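## Task

Carry plate E07 into nest OUT, and make sure each of the two remaining plates finishes in the nest it began in. All three plates must rest flat within their nest's locators, with well A1 at the nest corner labelled A1. Nothing may depend on the robot holding it at the end; open the grippers and pull the arms away before finishing.

## Robot and tools

Robot: two six-joint arms, left_arm and right_arm, each with a parallel gripper. The names are labels only and do not match image sides. Either arm may be used; the idle one can be parked out of the way. Arm bases may be tilted, and any mounting plates plus the metal frame behind the arms are fixed obstacles that count as part of the arm on their side for "too close" warnings.

Scene layout: nest OUT lies between the arms. Nests N1, N2, N3 and RD form an arc in front of the arms, in that clockwise order viewed from above. A fixed bar-code scanner beside RD reads a plate set flat in RD with A1 at the A1 corner and an unobstructed view. Well A1 is at the plate's clipped corner. Plate IDs are otherwise unknown, so scanning is how you identify E07 or M09.

Frame: one world frame for all positions. Origin on the table surface midway between the arms; +x out over the table, +z up, left_arm toward +y. Units are metres.

Tool execute_actions: argument "actions" is a list holding one action (an empty list sends nothing and just returns state and images). An action may contain "rows", "steps", "until".
- "rows": 1 to 15 rows, each applied for one control step of 1/30 s. Every row is a single list of 14 numbers covering both arms, each in [-1, 1]: left_arm waist, shoulder, elbow, wrist pitch, wrist yaw, wrist roll, gripper opening, then the same seven for right_arm.
- The six joint numbers are offsets, scaled so 1.0 equals 1.264 rad (waist), 1.32 (shoulder), 1.276 (elbow), 1.83 (wrist pitch), 1.686 (wrist yaw), 2.022 (wrist roll). Each offset is measured from the joint angles at the beginning of the action (the last reported angles), not from the previous row. Joint limits in rad: waist -2.880..2.880, shoulder 0.000..3.142, elbow 0.000..3.019, wrist pitch -1.693..1.571, wrist yaw -1.571..1.571, wrist roll -2.094..2.094. Commanding more than 0.019 rad beyond a limit gets the call refused; true limits may differ by up to 0.019 rad, and a joint pushed past its real end stops there, reported as "joint sent to its limit" (absence of that line proves nothing).
- The gripper number is absolute, not an offset: +1 fully open (0.094 m pad gap), -1 closed. Closing fully takes at least about 0.2 s.
- "steps": 1 to 450 control steps, at least the row count, default 15. After the final row each arm keeps heading to that row's target and each gripper keeps its command, so long moves need more steps.
- "until": stops the action at the first step where all conditions hold; it does not halt the arms. Conditions name the scanner, fields "code" (e.g. "e07", "m09", "no_read") or "reads"; numbers need a comparison like [">=", 1]; strings may use ["=",x] or ["!=",x]. Any unknown name or out-of-range value rejects the whole call.

Motion limits: per step each joint target stays within a lead of the measured angle (waist 0.264, shoulder 0.32, elbow 0.276, wrist pitch 0.33, wrist yaw 0.186, wrist roll 0.522 rad), and targets are scaled back if they would move the gripper over 70 mm from where it is. Big moves therefore span several calls; do not rely on a lingering hold to complete one. Very small commanded moves (a few mm) may not move the hand. With zero offsets an arm can sag between actions; to hold pose, send offsets back toward the desired angles in the first call of a reply and zeros afterwards, increasing the correction if a joint stays short. The robot holds the last command while you think.

Results: state line "left_arm: …" | "right_arm: …" with end_effector_position (m) and end_effector_quat_wxyz in the world frame; the point is between the pads, about 1 cm behind the fingertips. Fingers point along gripper +z and close along its y axis. Reported positions can be off, more so at long reach. "Joint positions" and "Joint velocities" list, per arm, the six joints (rad, rad/s) then pad gap (m, m/s). grip_measured gives the opening on the command scale; readings may be off by about 1 mm per gripper. To grip, command roughly 0.03 below grip_measured (less for a lighter hold). Pad force caps near 50 to 62 N, lower on thin parts. "joint command not followed" means the clearance check altered or blocked targets on that arm, which then drops its target; a large push away from target cancels both arms' targets. Scanner fields "code" and "reads" are also reported. MOTOR HOT appears from 85 °C; at 100 °C an OVER-TEMPERATURE FAULT lets that arm drop until cooled, so avoid long loaded holds, including during thinking.

Tool zoom_image: "camera" is one of cam_high, cam_low, cam_left_wrist, cam_right_wrist; "region" is [x0, y0, x1, y1] in pixels, origin top-left, at most 504 by 504. Images are 504x504 each, returned in that camera order; calibration (K, distortion, T_world_to_cam) is supplied and may be slightly off.

Tool finished_scene: "scene" integer 1 or 2; ends that scene irreversibly once the goal is met and stable, and returns the next task. Answering without a tool call ends everything.

Avoid: dropping plates or knocking anything off the table, slamming or hard pushes, arm-to-arm contact, and leaving plates held by the robot. Occasional brief tugs on held parts or pushes on loose items may occur.

Each tool is called after "Call:" as name(argument=value, ...), one argument or row to a line, values as JSON.

## Session

I'll start by getting the current state and images.

Call:
execute_actions(
  actions=[],
)

Scene clock: 0.00 s.
left_arm: end_effector_position=(+0.1613, +0.8057, +0.1638) grip_measured=+1.000 end_effector_quat_wxyz=(+0.102, -0.034, +0.979, +0.171) | right_arm: end_effector_position=(+0.2524, +0.3189, +0.1948) grip_measured=+1.000 end_effector_quat_wxyz=(-0.203, -0.249, +0.930, +0.178)
Joint positions: left_arm=[ 1.409  1.479  1.15  -0.853  0.097  1.23   0.094] | right_arm=[ 1.173  2.109  2.095 -1.629 -0.543  0.45   0.094]
Joint velocities: left_arm=[-0.005 -0.024  0.007  0.002 -0.022 -0.081  0.   ] | right_arm=[-0.015 -0.015 -0.007  0.017 -0.022  0.007  0.   ]
scanner: code=no_read reads=0

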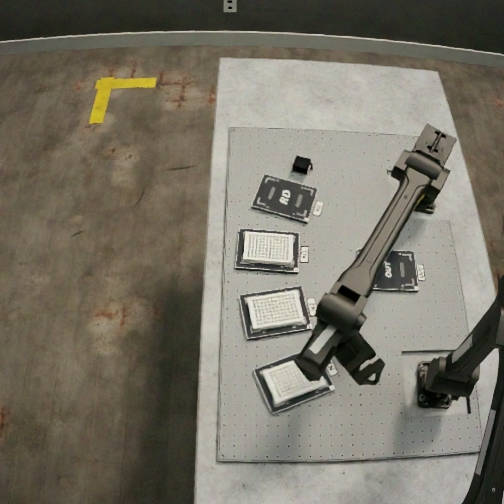

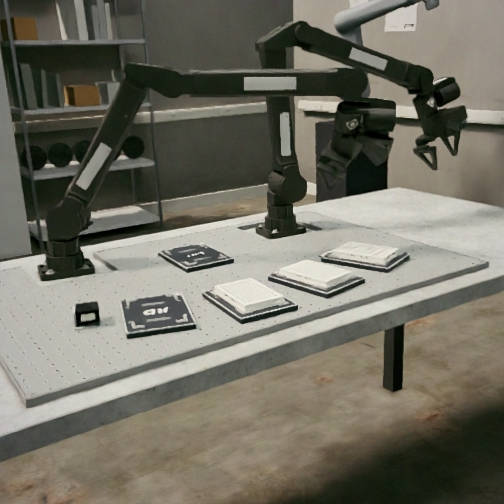

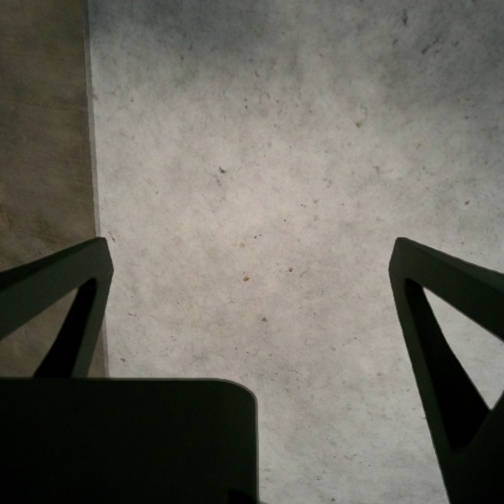

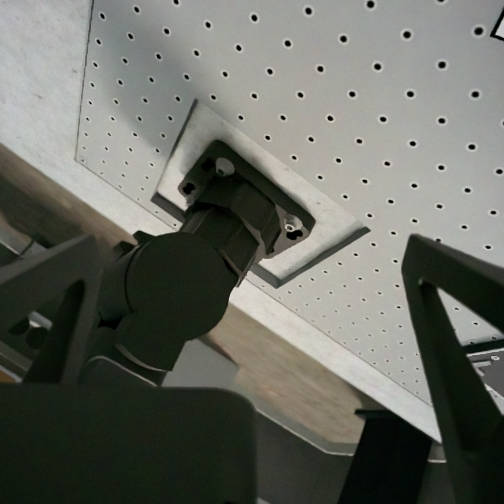

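Call:
zoom_image(
  camera="cam_high",
  region=[220, 140, 380, 300],
)

Call:
zoom_image(
  camera="cam_high",
  region=[220, 270, 380, 430],
)

Call:
zoom_image(
  camera="cam_low",
  region=[60, 230, 260, 350],
)

Call:
zoom_image(
  camera="cam_low",
  region=[190, 230, 430, 340],
)

Region (220, 140, 380, 300) of cam_high's 504x504 image, scaled by 3.150, with more detail than that image has.

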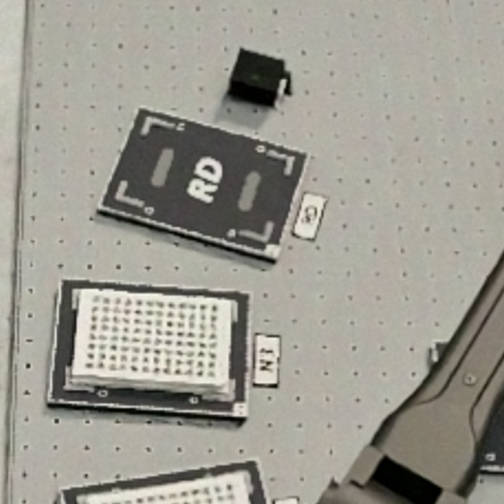

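Region (220, 270, 380, 430) of cam_high's 504x504 image, scaled by 3.150, with more detail than that image has.

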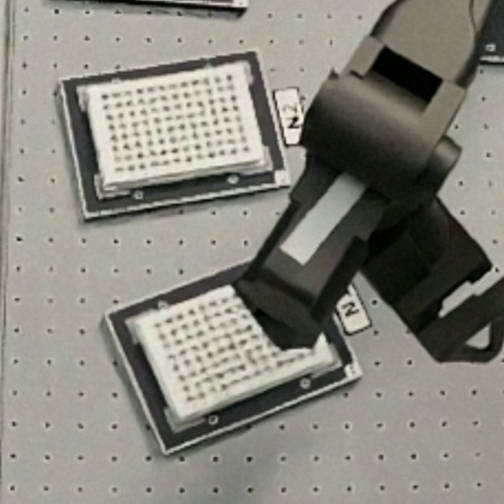

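Region (60, 230, 260, 350) of cam_low's 504x504 image, scaled by 2.520, with more detail than that image has; it fills the top 302 rows of this view, and the rest is white.

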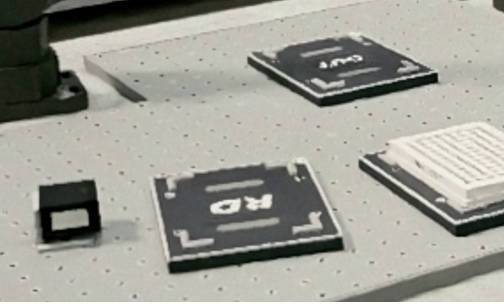

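Region (190, 230, 430, 340) of cam_low's 504x504 image, scaled by 2.100, with more detail than that image has; it fills the top 231 rows of this view, and the rest is white.

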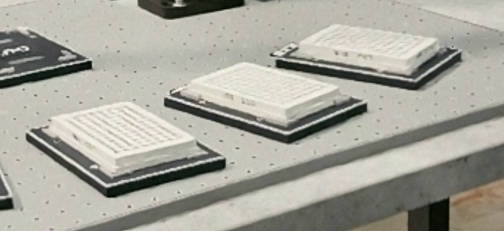

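Call:
zoom_image(
  camera="cam_low",
  region=[200, 270, 300, 330],
)

Call:
zoom_image(
  camera="cam_low",
  region=[265, 250, 365, 310],
)

Call:
zoom_image(
  camera="cam_low",
  region=[315, 235, 415, 295],
)

Region (200, 270, 300, 330) of cam_low's 504x504 image, scaled by 5.040, with more detail than that image has; it fills the top 302 rows of this view, and the rest is white.

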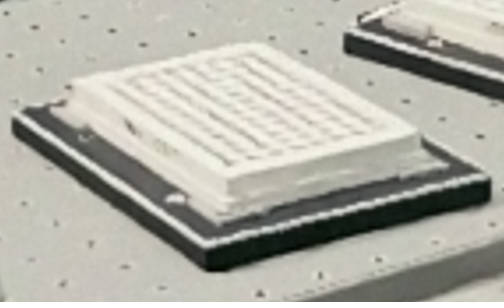

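Region (265, 250, 365, 310) of cam_low's 504x504 image, scaled by 5.040, with more detail than that image has; it fills the top 302 rows of this view, and the rest is white.

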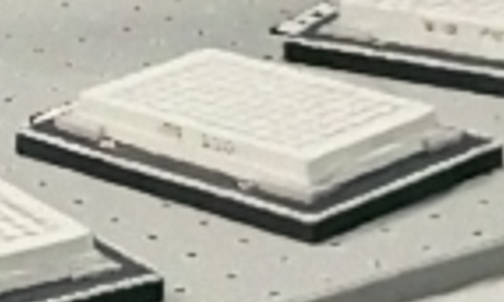

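Region (315, 235, 415, 295) of cam_low's 504x504 image, scaled by 5.040, with more detail than that image has; it fills the top 302 rows of this view, and the rest is white.

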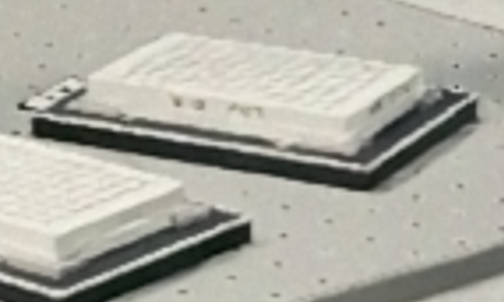

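Call:
execute_actions(
  actions=[
    {"rows": [[0,0,0,-0.2186,0,0,1, 0,0,0,0,0.322,0,1]], "steps": 20},
  ],
)

Scene clock: 120.67 s.
left_arm: end_effector_position=(+0.1367, +0.7108, +0.1391) grip_measured=+1.000 end_effector_quat_wxyz=(+0.044, -0.044, +0.998, -0.020) | right_arm: end_effector_position=(+0.3250, +0.2695, +0.1708) grip_measured=+1.000 end_effector_quat_wxyz=(-0.028, -0.269, +0.963, -0.022)
Joint positions: left_arm=[ 1.409  1.479  1.133 -1.236  0.097  1.23   0.094] | right_arm=[ 1.173  2.108  2.095 -1.629 -0.005  0.45   0.094]
Joint velocities: left_arm=[-0.005  0.005 -0.012 -0.002  0.007  0.022  0.   ] | right_arm=[-0.015 -0.005  0.017 -0.002  0.037 -0.11   0.   ]
scanner: code=no_read reads=0
camera_calibration (this result's frames):
cam_left_wrist: T_world_to_cam=[[0.0997418, -0.994072, 0.0432818, 0.687053], [-0.855945, -0.0635403, 0.513148, 0.0973964], [-0.507355, -0.0882292, -0.857208, 0.3737], [0, 0, 0, 1]] pos_world=[0.204437, 0.72214, 0.240623]
cam_right_wrist: T_world_to_cam=[[0.514891, -0.856344, 0.0395247, 0.0552632], [-0.676062, -0.37728, 0.632929, 0.223797], [-0.527094, -0.352611, -0.7732, 0.518772], [0, 0, 0, 1]] pos_world=[0.396288, 0.314683, 0.257282]

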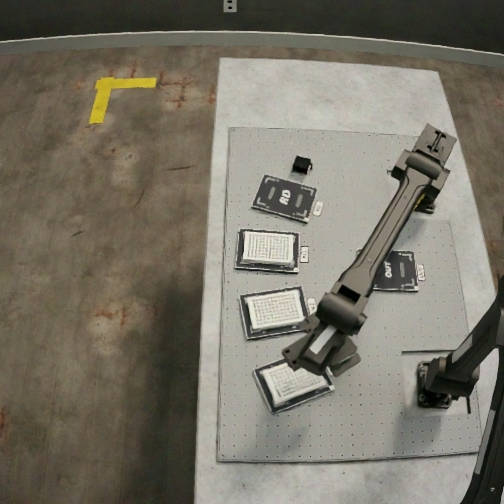

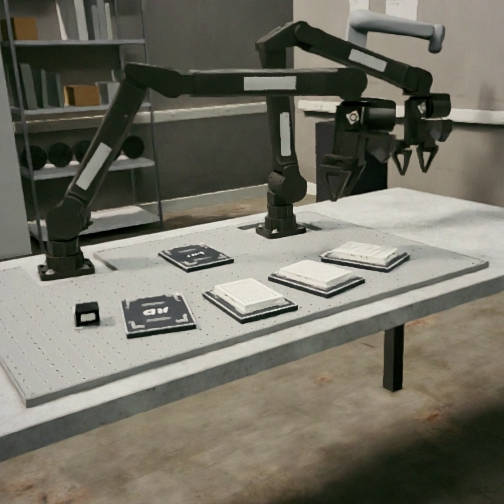

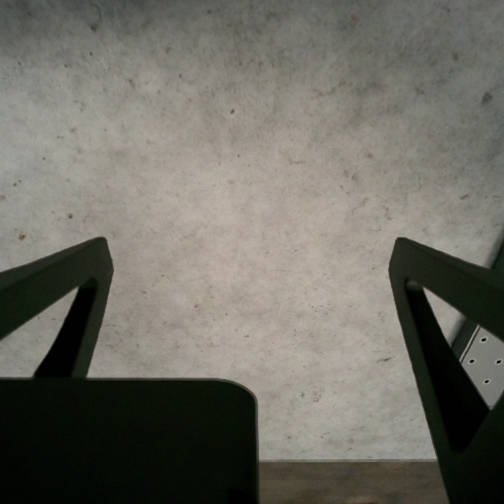

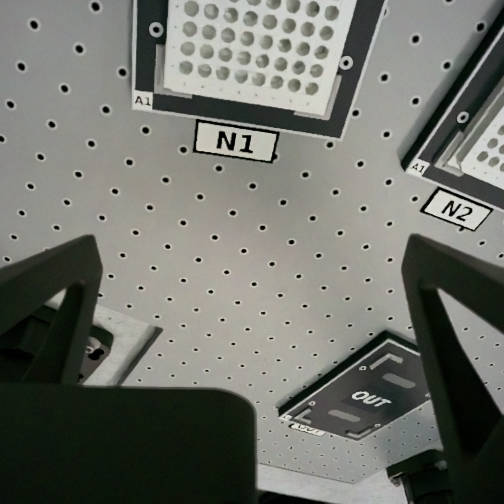

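Call:
execute_actions(
  actions=[
    {"rows": [[0,0,0.235,0,0,0,1, -0.419,0,0,0,0,0,1]], "steps": 30},
  ],
)

Scene clock: 157.20 s.
left_arm: end_effector_position=(+0.1581, +0.7934, +0.2443) grip_measured=+1.000 end_effector_quat_wxyz=(+0.082, -0.037, +0.990, +0.105) | right_arm: end_effector_position=(+0.5604, -0.0057, +0.1708) grip_measured=+1.000 end_effector_quat_wxyz=(-0.033, +0.015, +0.999, -0.013)
Joint positions: left_arm=[ 1.409  1.48   1.396 -1.237  0.097  1.23   0.094] | right_arm=[ 0.598  2.108  2.095 -1.629 -0.004  0.45   0.094]
Joint velocities: left_arm=[-0.005 -0.005 -0.007 -0.002 -0.022  0.037  0.   ] | right_arm=[ 0.288  0.005 -0.007  0.012  0.037 -0.007  0.   ]
scanner: code=no_read reads=0
camera_calibration (this result's frames):
cam_left_wrist: T_world_to_cam=[[0.104944, -0.973935, -0.201092, 0.805317], [-0.886848, -0.183149, 0.424214, 0.18842], [-0.449986, 0.133819, -0.882952, 0.303024], [0, 0, 0, 1]] pos_world=[0.218943, 0.778285, 0.349568]
cam_right_wrist: T_world_to_cam=[[-0.0334386, -0.998618, 0.0405501, 0.00463967], [-0.772829, 0.0515622, 0.632517, 0.335896], [-0.633733, -0.0101878, -0.773485, 0.6076], [0, 0, 0, 1]] pos_world=[0.644801, -0.00649613, 0.257322]

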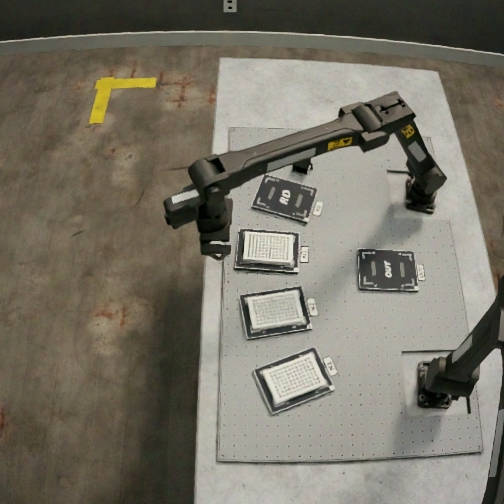

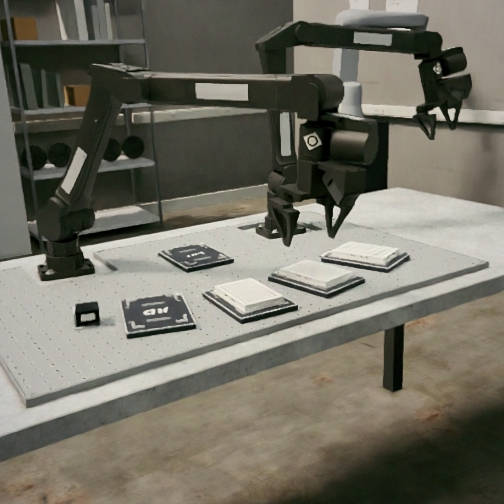

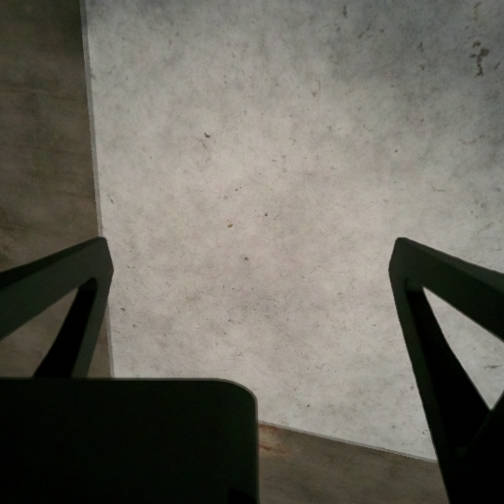

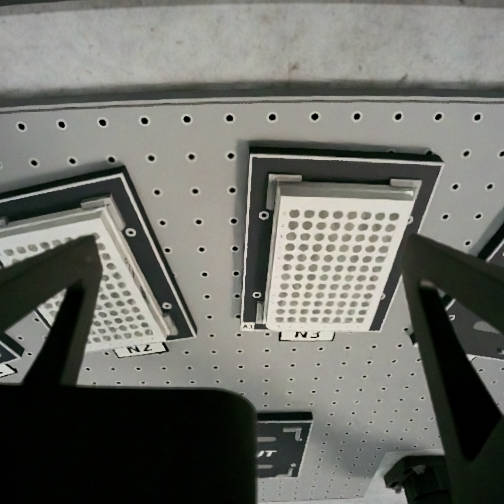

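Call:
zoom_image(
  camera="cam_high",
  region=[330, 220, 450, 320],
)

Call:
zoom_image(
  camera="cam_right_wrist",
  region=[220, 130, 460, 370],
)

Region (330, 220, 450, 320) of cam_high's 504x504 image, scaled by 4.200, with more detail than that image has.

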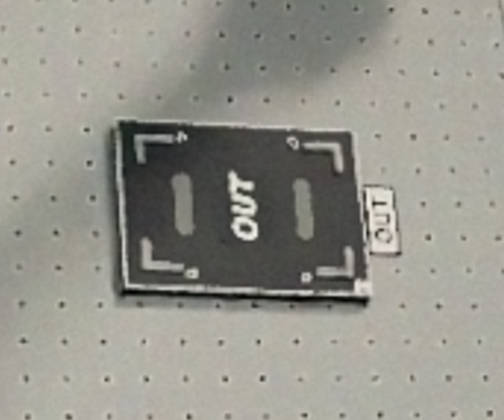

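Region (220, 130, 460, 370) of cam_right_wrist's 504x504 image, scaled by 2.100, with more detail than that image has.

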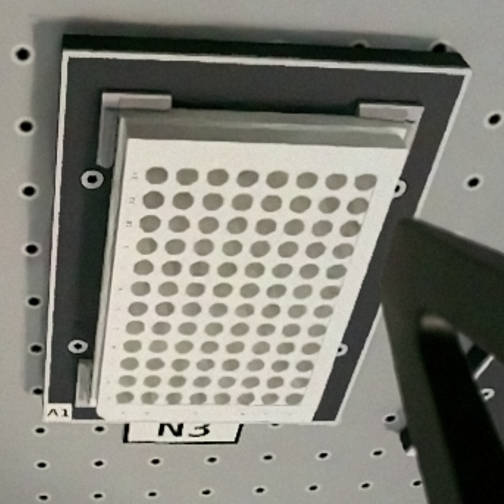

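Call:
execute_actions(
  actions=[
    {"rows": [[0,-0.227,0,0,0,0,1, -0.044,-0.189,0,0,0,0,1]], "steps": 24},
  ],
)

Scene clock: 254.77 s.
left_arm: end_effector_position=(+0.1439, +0.7387, +0.3638) grip_measured=+1.000 end_effector_quat_wxyz=(+0.119, -0.030, +0.965, +0.231) | right_arm: end_effector_position=(+0.5399, -0.0582, +0.3421) grip_measured=+1.000 end_effector_quat_wxyz=(+0.096, +0.048, +0.993, +0.043)
Joint positions: left_arm=[ 1.409  1.187  1.371 -1.237  0.097  1.23   0.094] | right_arm=[ 0.532  1.817  2.086 -1.629 -0.004  0.45   0.094]
Joint velocities: left_arm=[-0.015  0.122 -0.027  0.017  0.051  0.081  0.   ] | right_arm=[ 0.005  0.151  0.007 -0.017 -0.081  0.007  0.   ]
scanner: code=no_read reads=0
camera_calibration (this result's frames):
cam_left_wrist: T_world_to_cam=[[0.126387, -0.890941, -0.436177, 0.798733], [-0.911339, -0.277943, 0.303659, 0.232623], [-0.391775, 0.359126, -0.847078, 0.221594], [0, 0, 0, 1]] pos_world=[0.197864, 0.696699, 0.465458]
cam_right_wrist: T_world_to_cam=[[-0.0936349, -0.992176, -0.082581, 0.0196271], [-0.907308, 0.0508865, 0.417376, 0.360612], [-0.409908, 0.114007, -0.904974, 0.657881], [0, 0, 0, 1]] pos_world=[0.598695, -0.07388, 0.446475]

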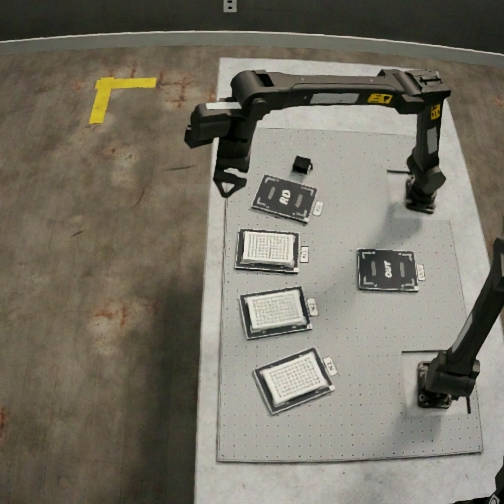

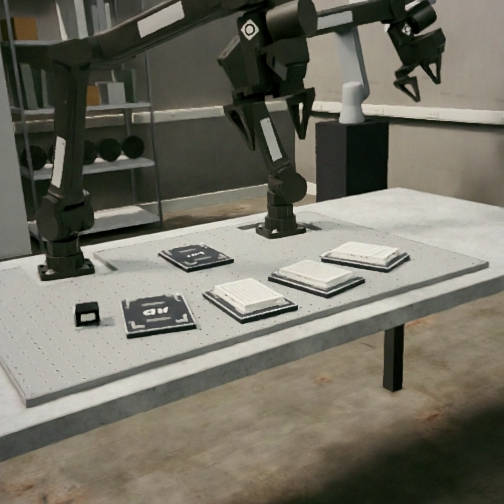

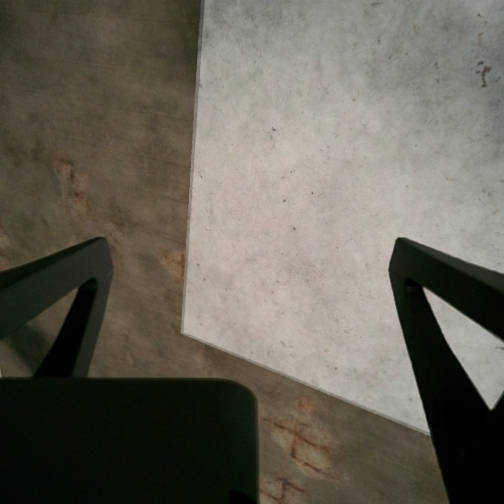

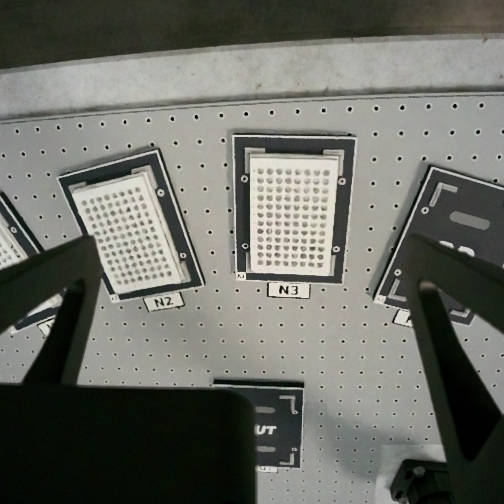

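Call:
zoom_image(
  camera="cam_right_wrist",
  region=[210, 120, 390, 300],
)

Region (210, 120, 390, 300) of cam_right_wrist's 504x504 image, scaled by 2.800, with more detail than that image has.

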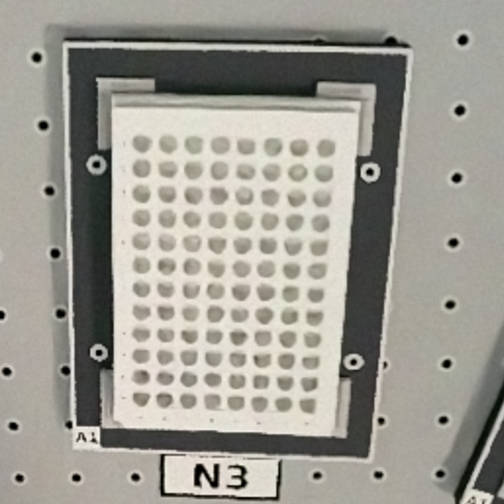

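Call:
execute_actions(
  actions=[
    {"rows": [[0,0.0477,-0.683,0.984,-0.0575,0,1, 0.0388,-0.0477,-0.5643,0.2437,0.0024,0.0213,1]], "steps": 30},
  ],
)

Scene clock: 375.77 s.
left_arm: end_effector_position=(+0.1377, +0.7797, +0.1849) grip_measured=+1.000 end_effector_quat_wxyz=(+0.181, -0.034, +0.787, +0.589) | right_arm: end_effector_position=(+0.4423, -0.0747, +0.0931) grip_measured=+1.000 end_effector_quat_wxyz=(-0.014, +0.046, +0.999, -0.005)
Joint positions: left_arm=[1.409 1.248 0.474 0.531 0.002 1.23  0.094] | right_arm=[ 0.569  1.759  1.352 -1.195 -0.002  0.483  0.094]
Joint velocities: left_arm=[-0.005  0.005 -0.002 -0.002 -0.007 -0.022  0.   ] | right_arm=[-0.015 -0.005 -0.032 -0.017  0.022  0.007  0.   ]
scanner: code=no_read reads=0
camera_calibration (this result's frames):
cam_left_wrist: T_world_to_cam=[[0.27952, -0.30415, -0.910693, 0.367187], [-0.895523, -0.424664, -0.133036, 0.485608], [-0.346275, 0.852733, -0.391075, -0.422517], [0, 0, 0, 1]] pos_world=[0.18593, 0.678195, 0.233762]
cam_right_wrist: T_world_to_cam=[[-0.0965955, -0.99501, 0.0249703, -0.0353584], [-0.79228, 0.0920514, 0.603175, 0.311673], [-0.602464, 0.0384805, -0.797218, 0.463959], [0, 0, 0, 1]] pos_world=[0.523035, -0.0817253, 0.182766]

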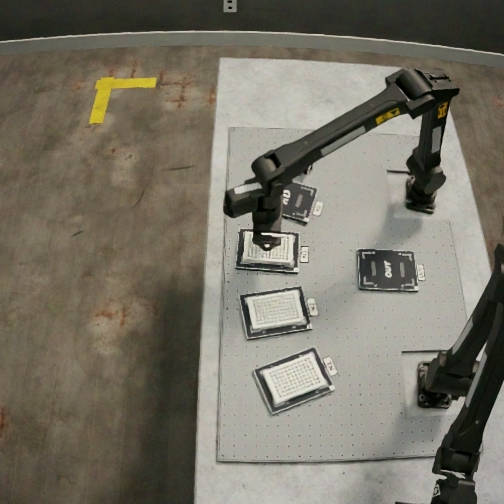

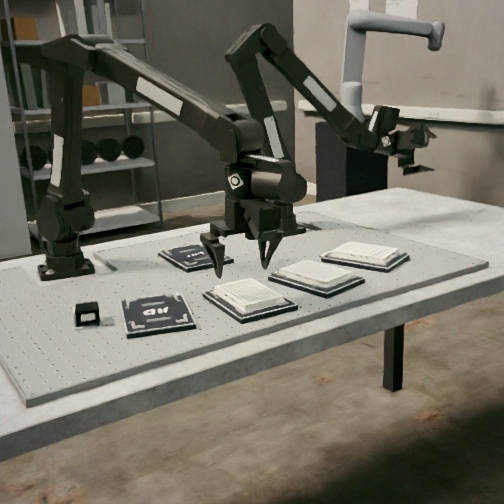

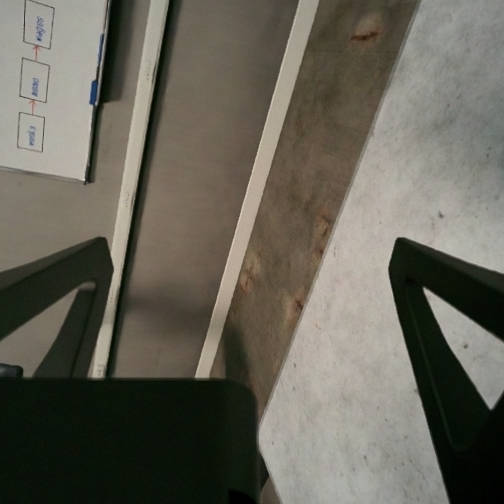

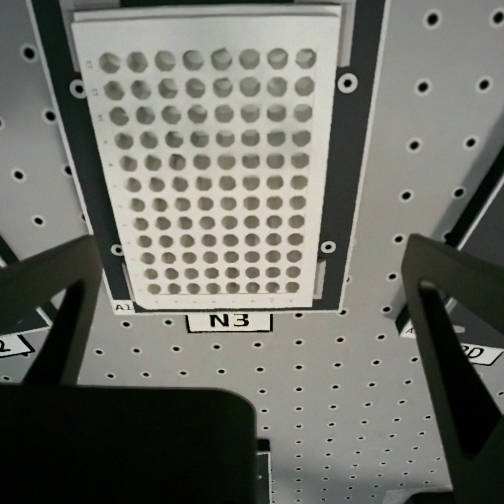

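Call:
zoom_image(
  camera="cam_right_wrist",
  region=[60, 0, 400, 340],
)

Region (60, 0, 400, 340) of cam_right_wrist's 504x504 image, scaled by 1.482, with more detail than that image has.

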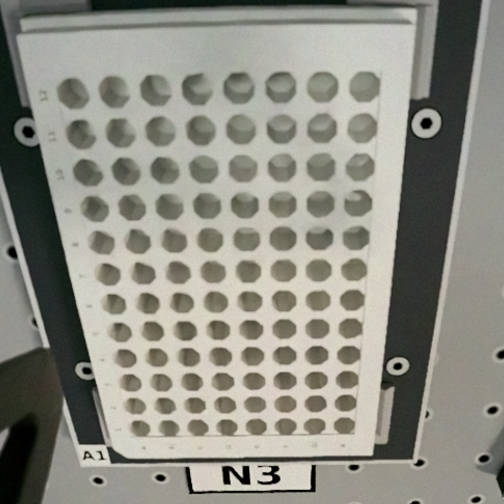

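Call:
execute_actions(
  actions=[
    {"rows": [[0,0,-0.293,0.256,0,0,1, 0.0237,0.0235,-0.0286,0.0705,0,0.0129,1]], "steps": 20},
  ],
)

Scene clock: 433.60 s.
left_arm: end_effector_position=(+0.1062, +0.6576, +0.1058) grip_measured=+1.000 end_effector_quat_wxyz=(+0.184, -0.034, +0.778, +0.600) | right_arm: end_effector_position=(+0.4527, -0.0580, +0.0796) grip_measured=+1.000 end_effector_quat_wxyz=(+0.022, +0.043, +0.999, +0.012)
Joint positions: left_arm=[1.409 1.249 0.068 0.968 0.002 1.23  0.094] | right_arm=[ 0.591  1.765  1.322 -1.078 -0.002  0.5    0.094]
Joint velocities: left_arm=[-0.005  0.005 -0.032  0.007 -0.037 -0.081  0.   ] | right_arm=[-0.015 -0.005 -0.012 -0.017 -0.066  0.037  0.   ]
scanner: code=no_read reads=0
camera_calibration (this result's frames):
cam_left_wrist: T_world_to_cam=[[0.286322, -0.277821, -0.91697, 0.249421], [-0.894463, -0.42056, -0.151875, 0.394177], [-0.343447, 0.863681, -0.368916, -0.370143], [0, 0, 0, 1]] pos_world=[0.154038, 0.554755, 0.152025]
cam_right_wrist: T_world_to_cam=[[-0.0917268, -0.995698, -0.0131109, -0.0165847], [-0.834839, 0.0697177, 0.546061, 0.349069], [-0.542798, 0.061034, -0.837643, 0.436387], [0, 0, 0, 1]] pos_world=[0.526765, -0.0674841, 0.174705]

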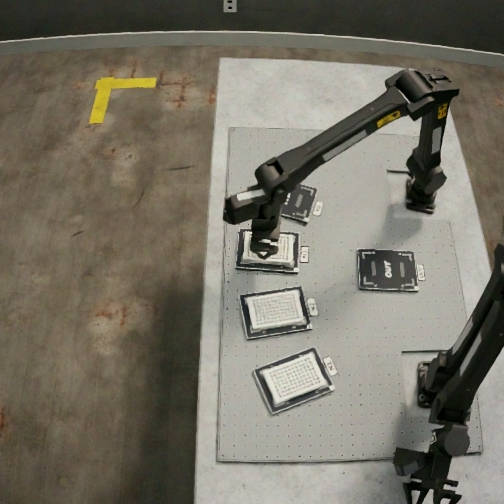

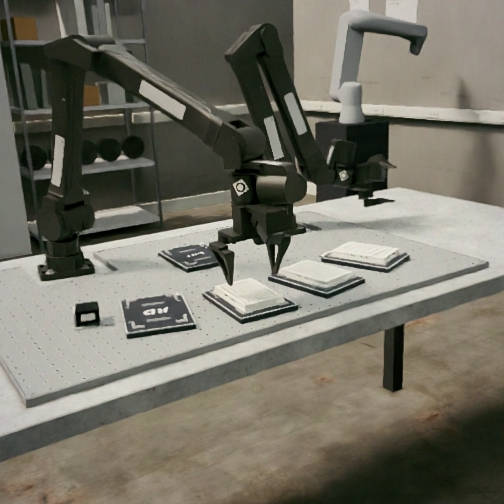

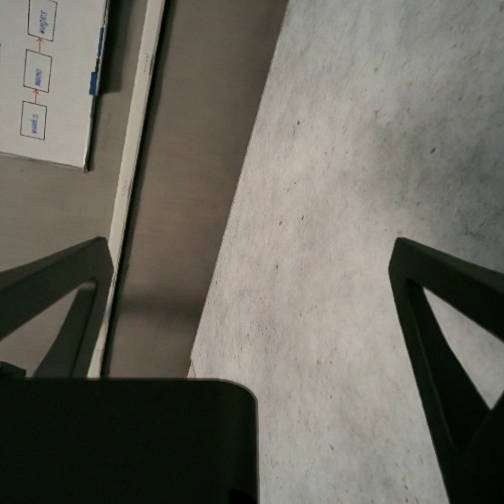

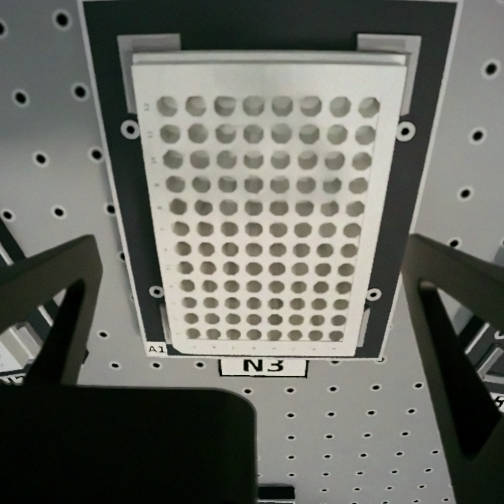

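Call:
execute_actions(
  actions=[
    {"rows": [[0,0,0,0,0,0,1, -0.0095,0.0409,-0.0212,0,0,0,1]], "steps": 15},
  ],
)

Scene clock: 450.60 s.
left_arm: end_effector_position=(+0.1062, +0.6576, +0.1058) grip_measured=+1.000 end_effector_quat_wxyz=(+0.184, -0.034, +0.778, +0.600) | right_arm: end_effector_position=(+0.4424, -0.0625, +0.0564) grip_measured=+1.000 end_effector_quat_wxyz=(-0.003, +0.043, +0.999, +0.000)
Joint positions: left_arm=[1.409 1.249 0.068 0.968 0.002 1.23  0.094] | right_arm=[ 0.591  1.797  1.3   -1.078 -0.002  0.5    0.094]
Joint velocities: left_arm=[ 0.005 -0.005 -0.002 -0.012 -0.022  0.037  0.   ] | right_arm=[ 0.005 -0.005 -0.002  0.002 -0.007 -0.007  0.   ]
scanner: code=no_read reads=0
camera_calibration (this result's frames):
cam_left_wrist: T_world_to_cam=[[0.286322, -0.277821, -0.91697, 0.249421], [-0.894463, -0.42056, -0.151875, 0.394177], [-0.343447, 0.863681, -0.368916, -0.370143], [0, 0, 0, 1]] pos_world=[0.154038, 0.554755, 0.152025]
cam_right_wrist: T_world_to_cam=[[-0.091732, -0.9957, 0.0129016, -0.0237923], [-0.806972, 0.0819233, 0.58488, 0.339702], [-0.583422, 0.0432409, -0.811017, 0.426986], [0, 0, 0, 1]] pos_world=[0.52106, -0.0699827, 0.147915]

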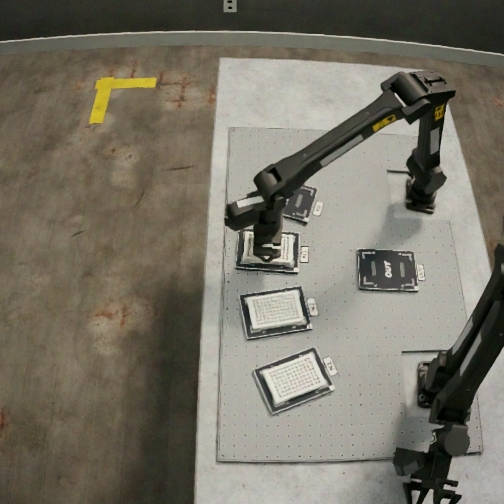

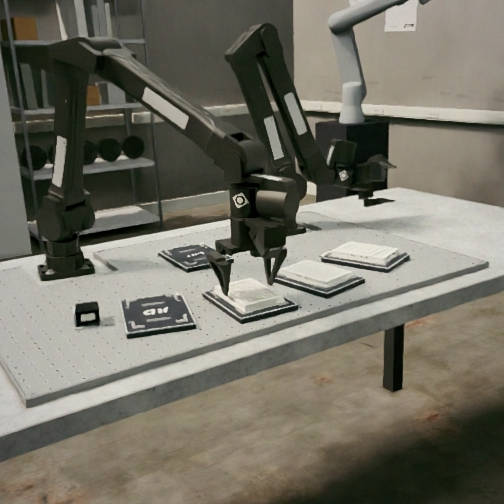

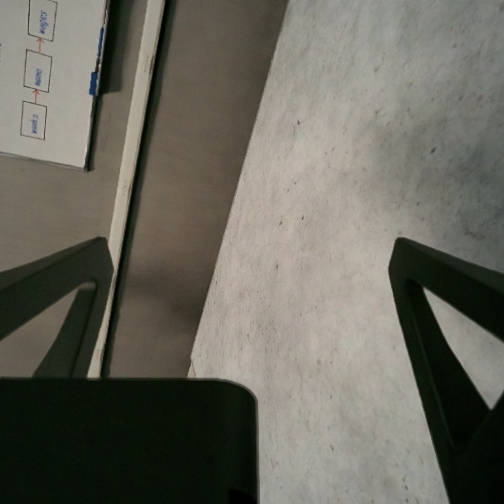

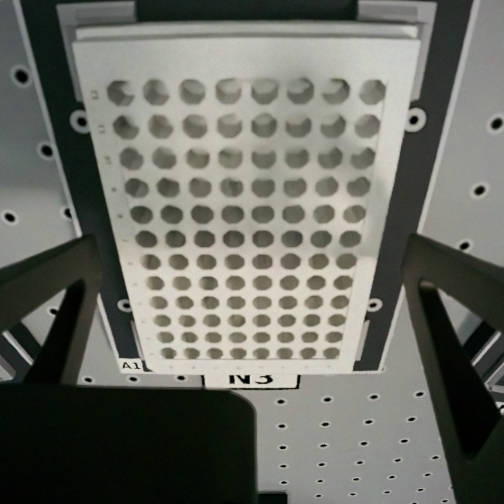

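Call:
zoom_image(
  camera="cam_right_wrist",
  region=[40, 150, 460, 400],
)

Call:
zoom_image(
  camera="cam_low",
  region=[180, 220, 330, 330],
)

Region (40, 150, 460, 400) of cam_right_wrist's 504x504 image, scaled by 1.200, with more detail than that image has; it fills the top 300 rows of this view, and the rest is white.

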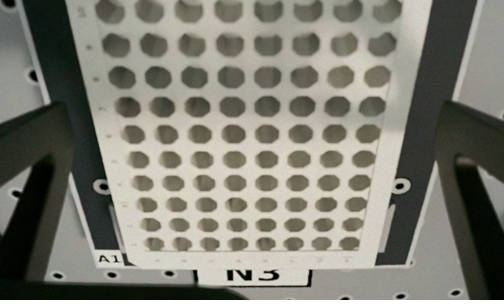

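Region (180, 220, 330, 330) of cam_low's 504x504 image, scaled by 3.360, with more detail than that image has; it fills the top 370 rows of this view, and the rest is white.

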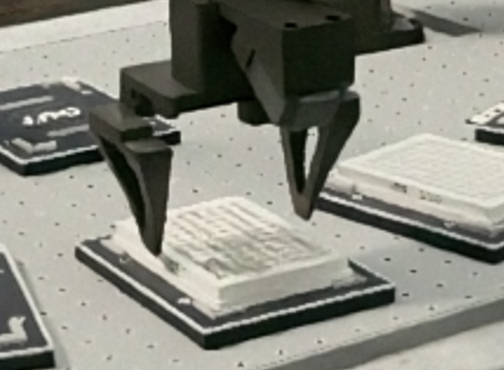

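Call:
execute_actions(
  actions=[
    {"rows": [[0,0,0,0,0,0,1, 0,0.0258,-0.0274,0.0317,0,0,1]], "steps": 12},
  ],
)

Scene clock: 492.03 s.
left_arm: end_effector_position=(+0.1062, +0.6576, +0.1058) grip_measured=+1.000 end_effector_quat_wxyz=(+0.184, -0.034, +0.778, +0.600) | right_arm: end_effector_position=(+0.4404, -0.0634, +0.0430) grip_measured=+1.000 end_effector_quat_wxyz=(+0.001, +0.043, +0.999, +0.002)
Joint positions: left_arm=[1.409 1.249 0.068 0.968 0.002 1.23  0.094] | right_arm=[ 0.591  1.805  1.271 -1.033 -0.002  0.5    0.094]
Joint velocities: left_arm=[-0.005 -0.005 -0.007 -0.002  0.139 -0.022  0.   ] | right_arm=[ 0.005  0.005  0.012  0.022 -0.037 -0.022  0.   ]
scanner: code=no_read reads=0
camera_calibration (this result's frames):
cam_left_wrist: T_world_to_cam=[[0.286322, -0.277821, -0.91697, 0.249421], [-0.894463, -0.42056, -0.151875, 0.394177], [-0.343447, 0.863681, -0.368916, -0.370143], [0, 0, 0, 1]] pos_world=[0.154038, 0.554755, 0.152025]
cam_right_wrist: T_world_to_cam=[[-0.0918156, -0.995737, 0.00884349, -0.0244761], [-0.811446, 0.079964, 0.578932, 0.34812], [-0.577171, 0.0459789, -0.815328, 0.412531], [0, 0, 0, 1]] pos_world=[0.518334, -0.0711766, 0.135027]

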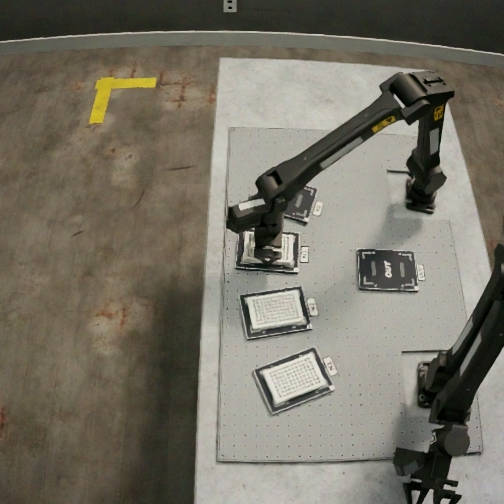

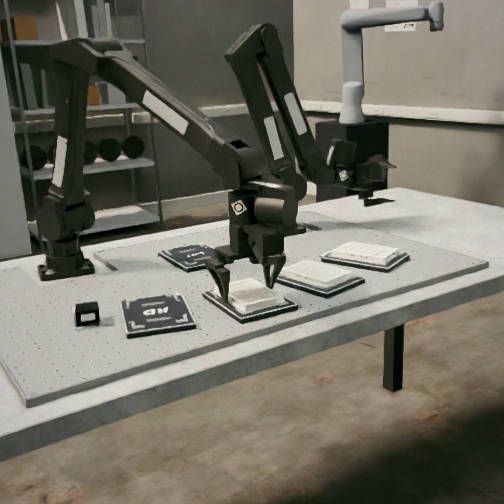

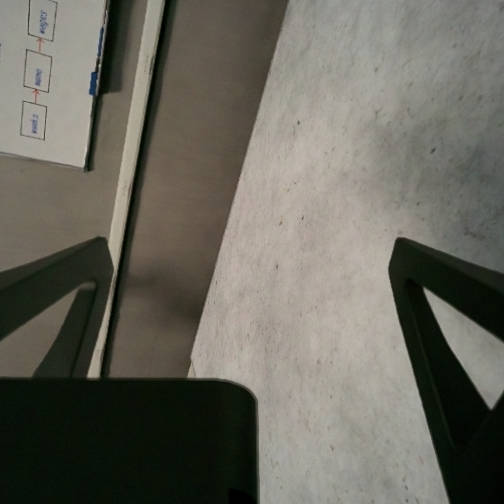

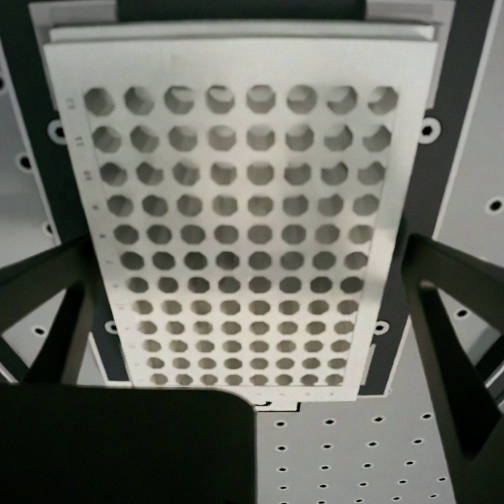

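Call:
zoom_image(
  camera="cam_right_wrist",
  region=[40, 170, 200, 330],
)

Call:
zoom_image(
  camera="cam_right_wrist",
  region=[320, 170, 480, 330],
)

Call:
zoom_image(
  camera="cam_low",
  region=[195, 250, 305, 330],
)

Region (40, 170, 200, 330) of cam_right_wrist's 504x504 image, scaled by 3.150, with more detail than that image has.

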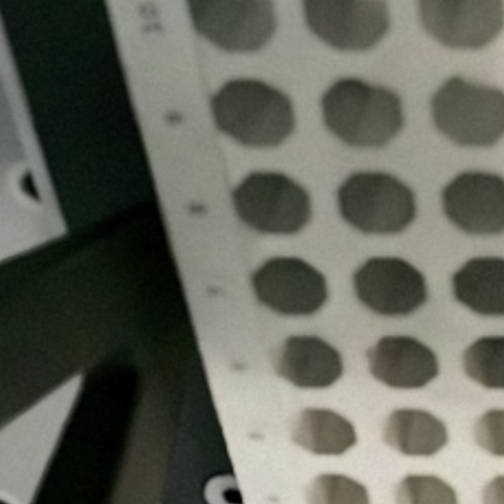

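Region (320, 170, 480, 330) of cam_right_wrist's 504x504 image, scaled by 3.150, with more detail than that image has.

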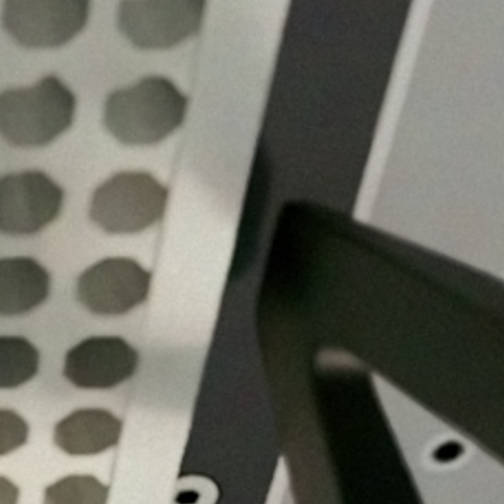

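Region (195, 250, 305, 330) of cam_low's 504x504 image, scaled by 4.582, with more detail than that image has; it fills the top 367 rows of this view, and the rest is white.

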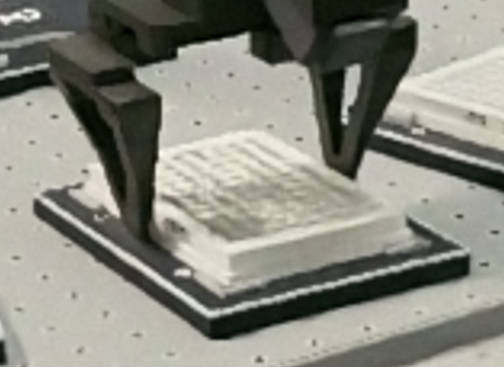

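Call:
execute_actions(
  actions=[
    {"rows": [[0,0,0,0,0,0,1, 0,0.0227,0,0,0,0,1],[0,0,0,0,0,0,1, 0,0.0227,0,0,0,0,1],[0,0,0,0,0,0,1, 0,0.0227,0,0,0,0,1],[0,0,0,0,0,0,1, 0,0.0227,0,0,0,0,1],[0,0,0,0,0,0,1, 0,0.0227,0,0,0,0,1],[0,0,0,0,0,0,1, 0,0.0227,0,0,0,0,1],[0,0,0,0,0,0,1, 0,0.0227,0,0,0,0,0.74]], "steps": 15},
  ],
)

Scene clock: 530.67 s.
left_arm: end_effector_position=(+0.1062, +0.6576, +0.1058) grip_measured=+1.000 end_effector_quat_wxyz=(+0.184, -0.034, +0.778, +0.600) | right_arm: end_effector_position=(+0.4399, -0.0616, +0.0428) grip_measured=+0.757 end_effector_quat_wxyz=(+0.000, +0.043, +0.999, +0.005)
Joint positions: left_arm=[1.409 1.249 0.068 0.968 0.002 1.23  0.094] | right_arm=[ 0.593  1.805  1.271 -1.032 -0.009  0.501  0.083]
Joint velocities: left_arm=[-0.005 -0.015 -0.007 -0.002  0.022  0.11   0.   ] | right_arm=[ 0.005 -0.015  0.017  0.007 -0.037 -0.037  0.   ]
scanner: code=no_read reads=0
camera_calibration (this result's frames):
cam_left_wrist: T_world_to_cam=[[0.286322, -0.277821, -0.91697, 0.249421], [-0.894463, -0.42056, -0.151875, 0.394177], [-0.343447, 0.863681, -0.368916, -0.370143], [0, 0, 0, 1]] pos_world=[0.154038, 0.554755, 0.152025]
cam_right_wrist: T_world_to_cam=[[-0.0910188, -0.995844, 0.00313224, -0.0228748], [-0.810487, 0.0759043, 0.580818, 0.346919], [-0.578642, 0.0503268, -0.814027, 0.412873], [0, 0, 0, 1]] pos_world=[0.517997, -0.069891, 0.134664]

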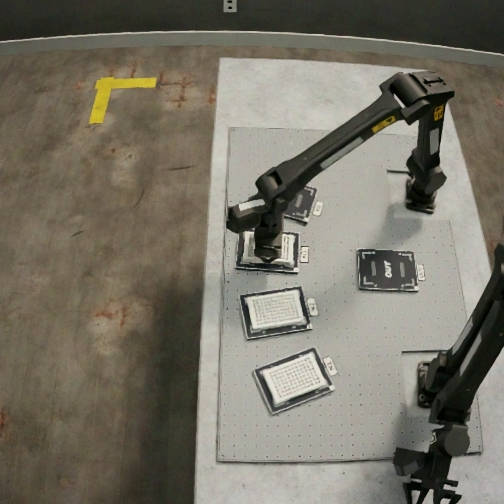

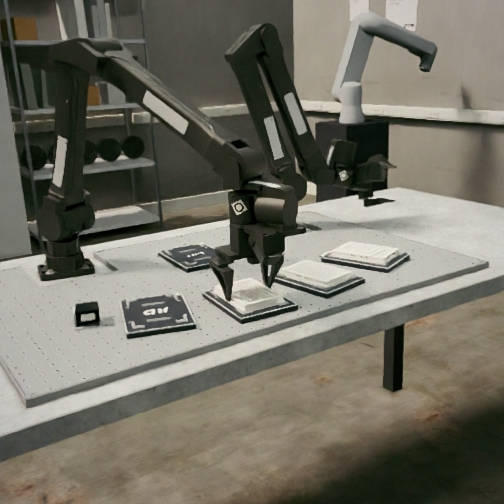

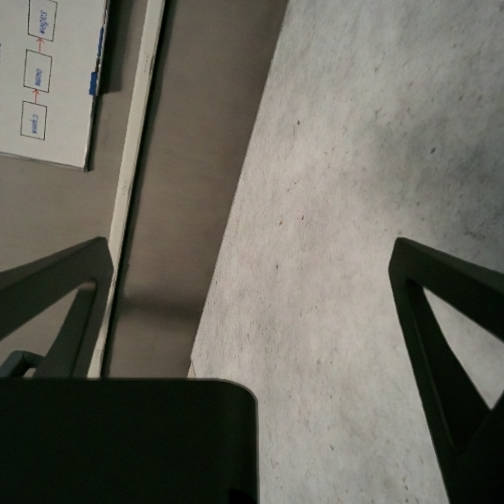

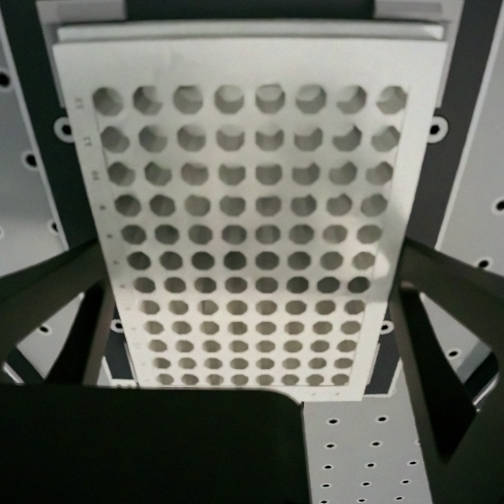

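Call:
zoom_image(
  camera="cam_low",
  region=[205, 265, 285, 325],
)

Region (205, 265, 285, 325) of cam_low's 504x504 image, scaled by 6.300, with more detail than that image has; it fills the top 378 rows of this view, and the rest is white.

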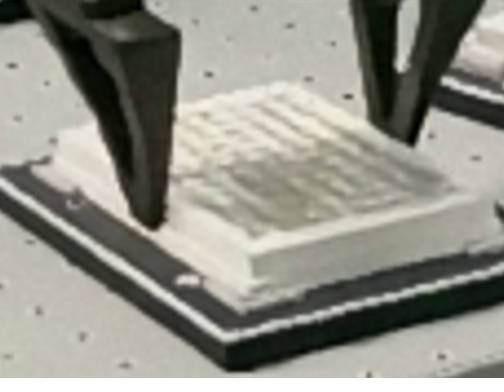

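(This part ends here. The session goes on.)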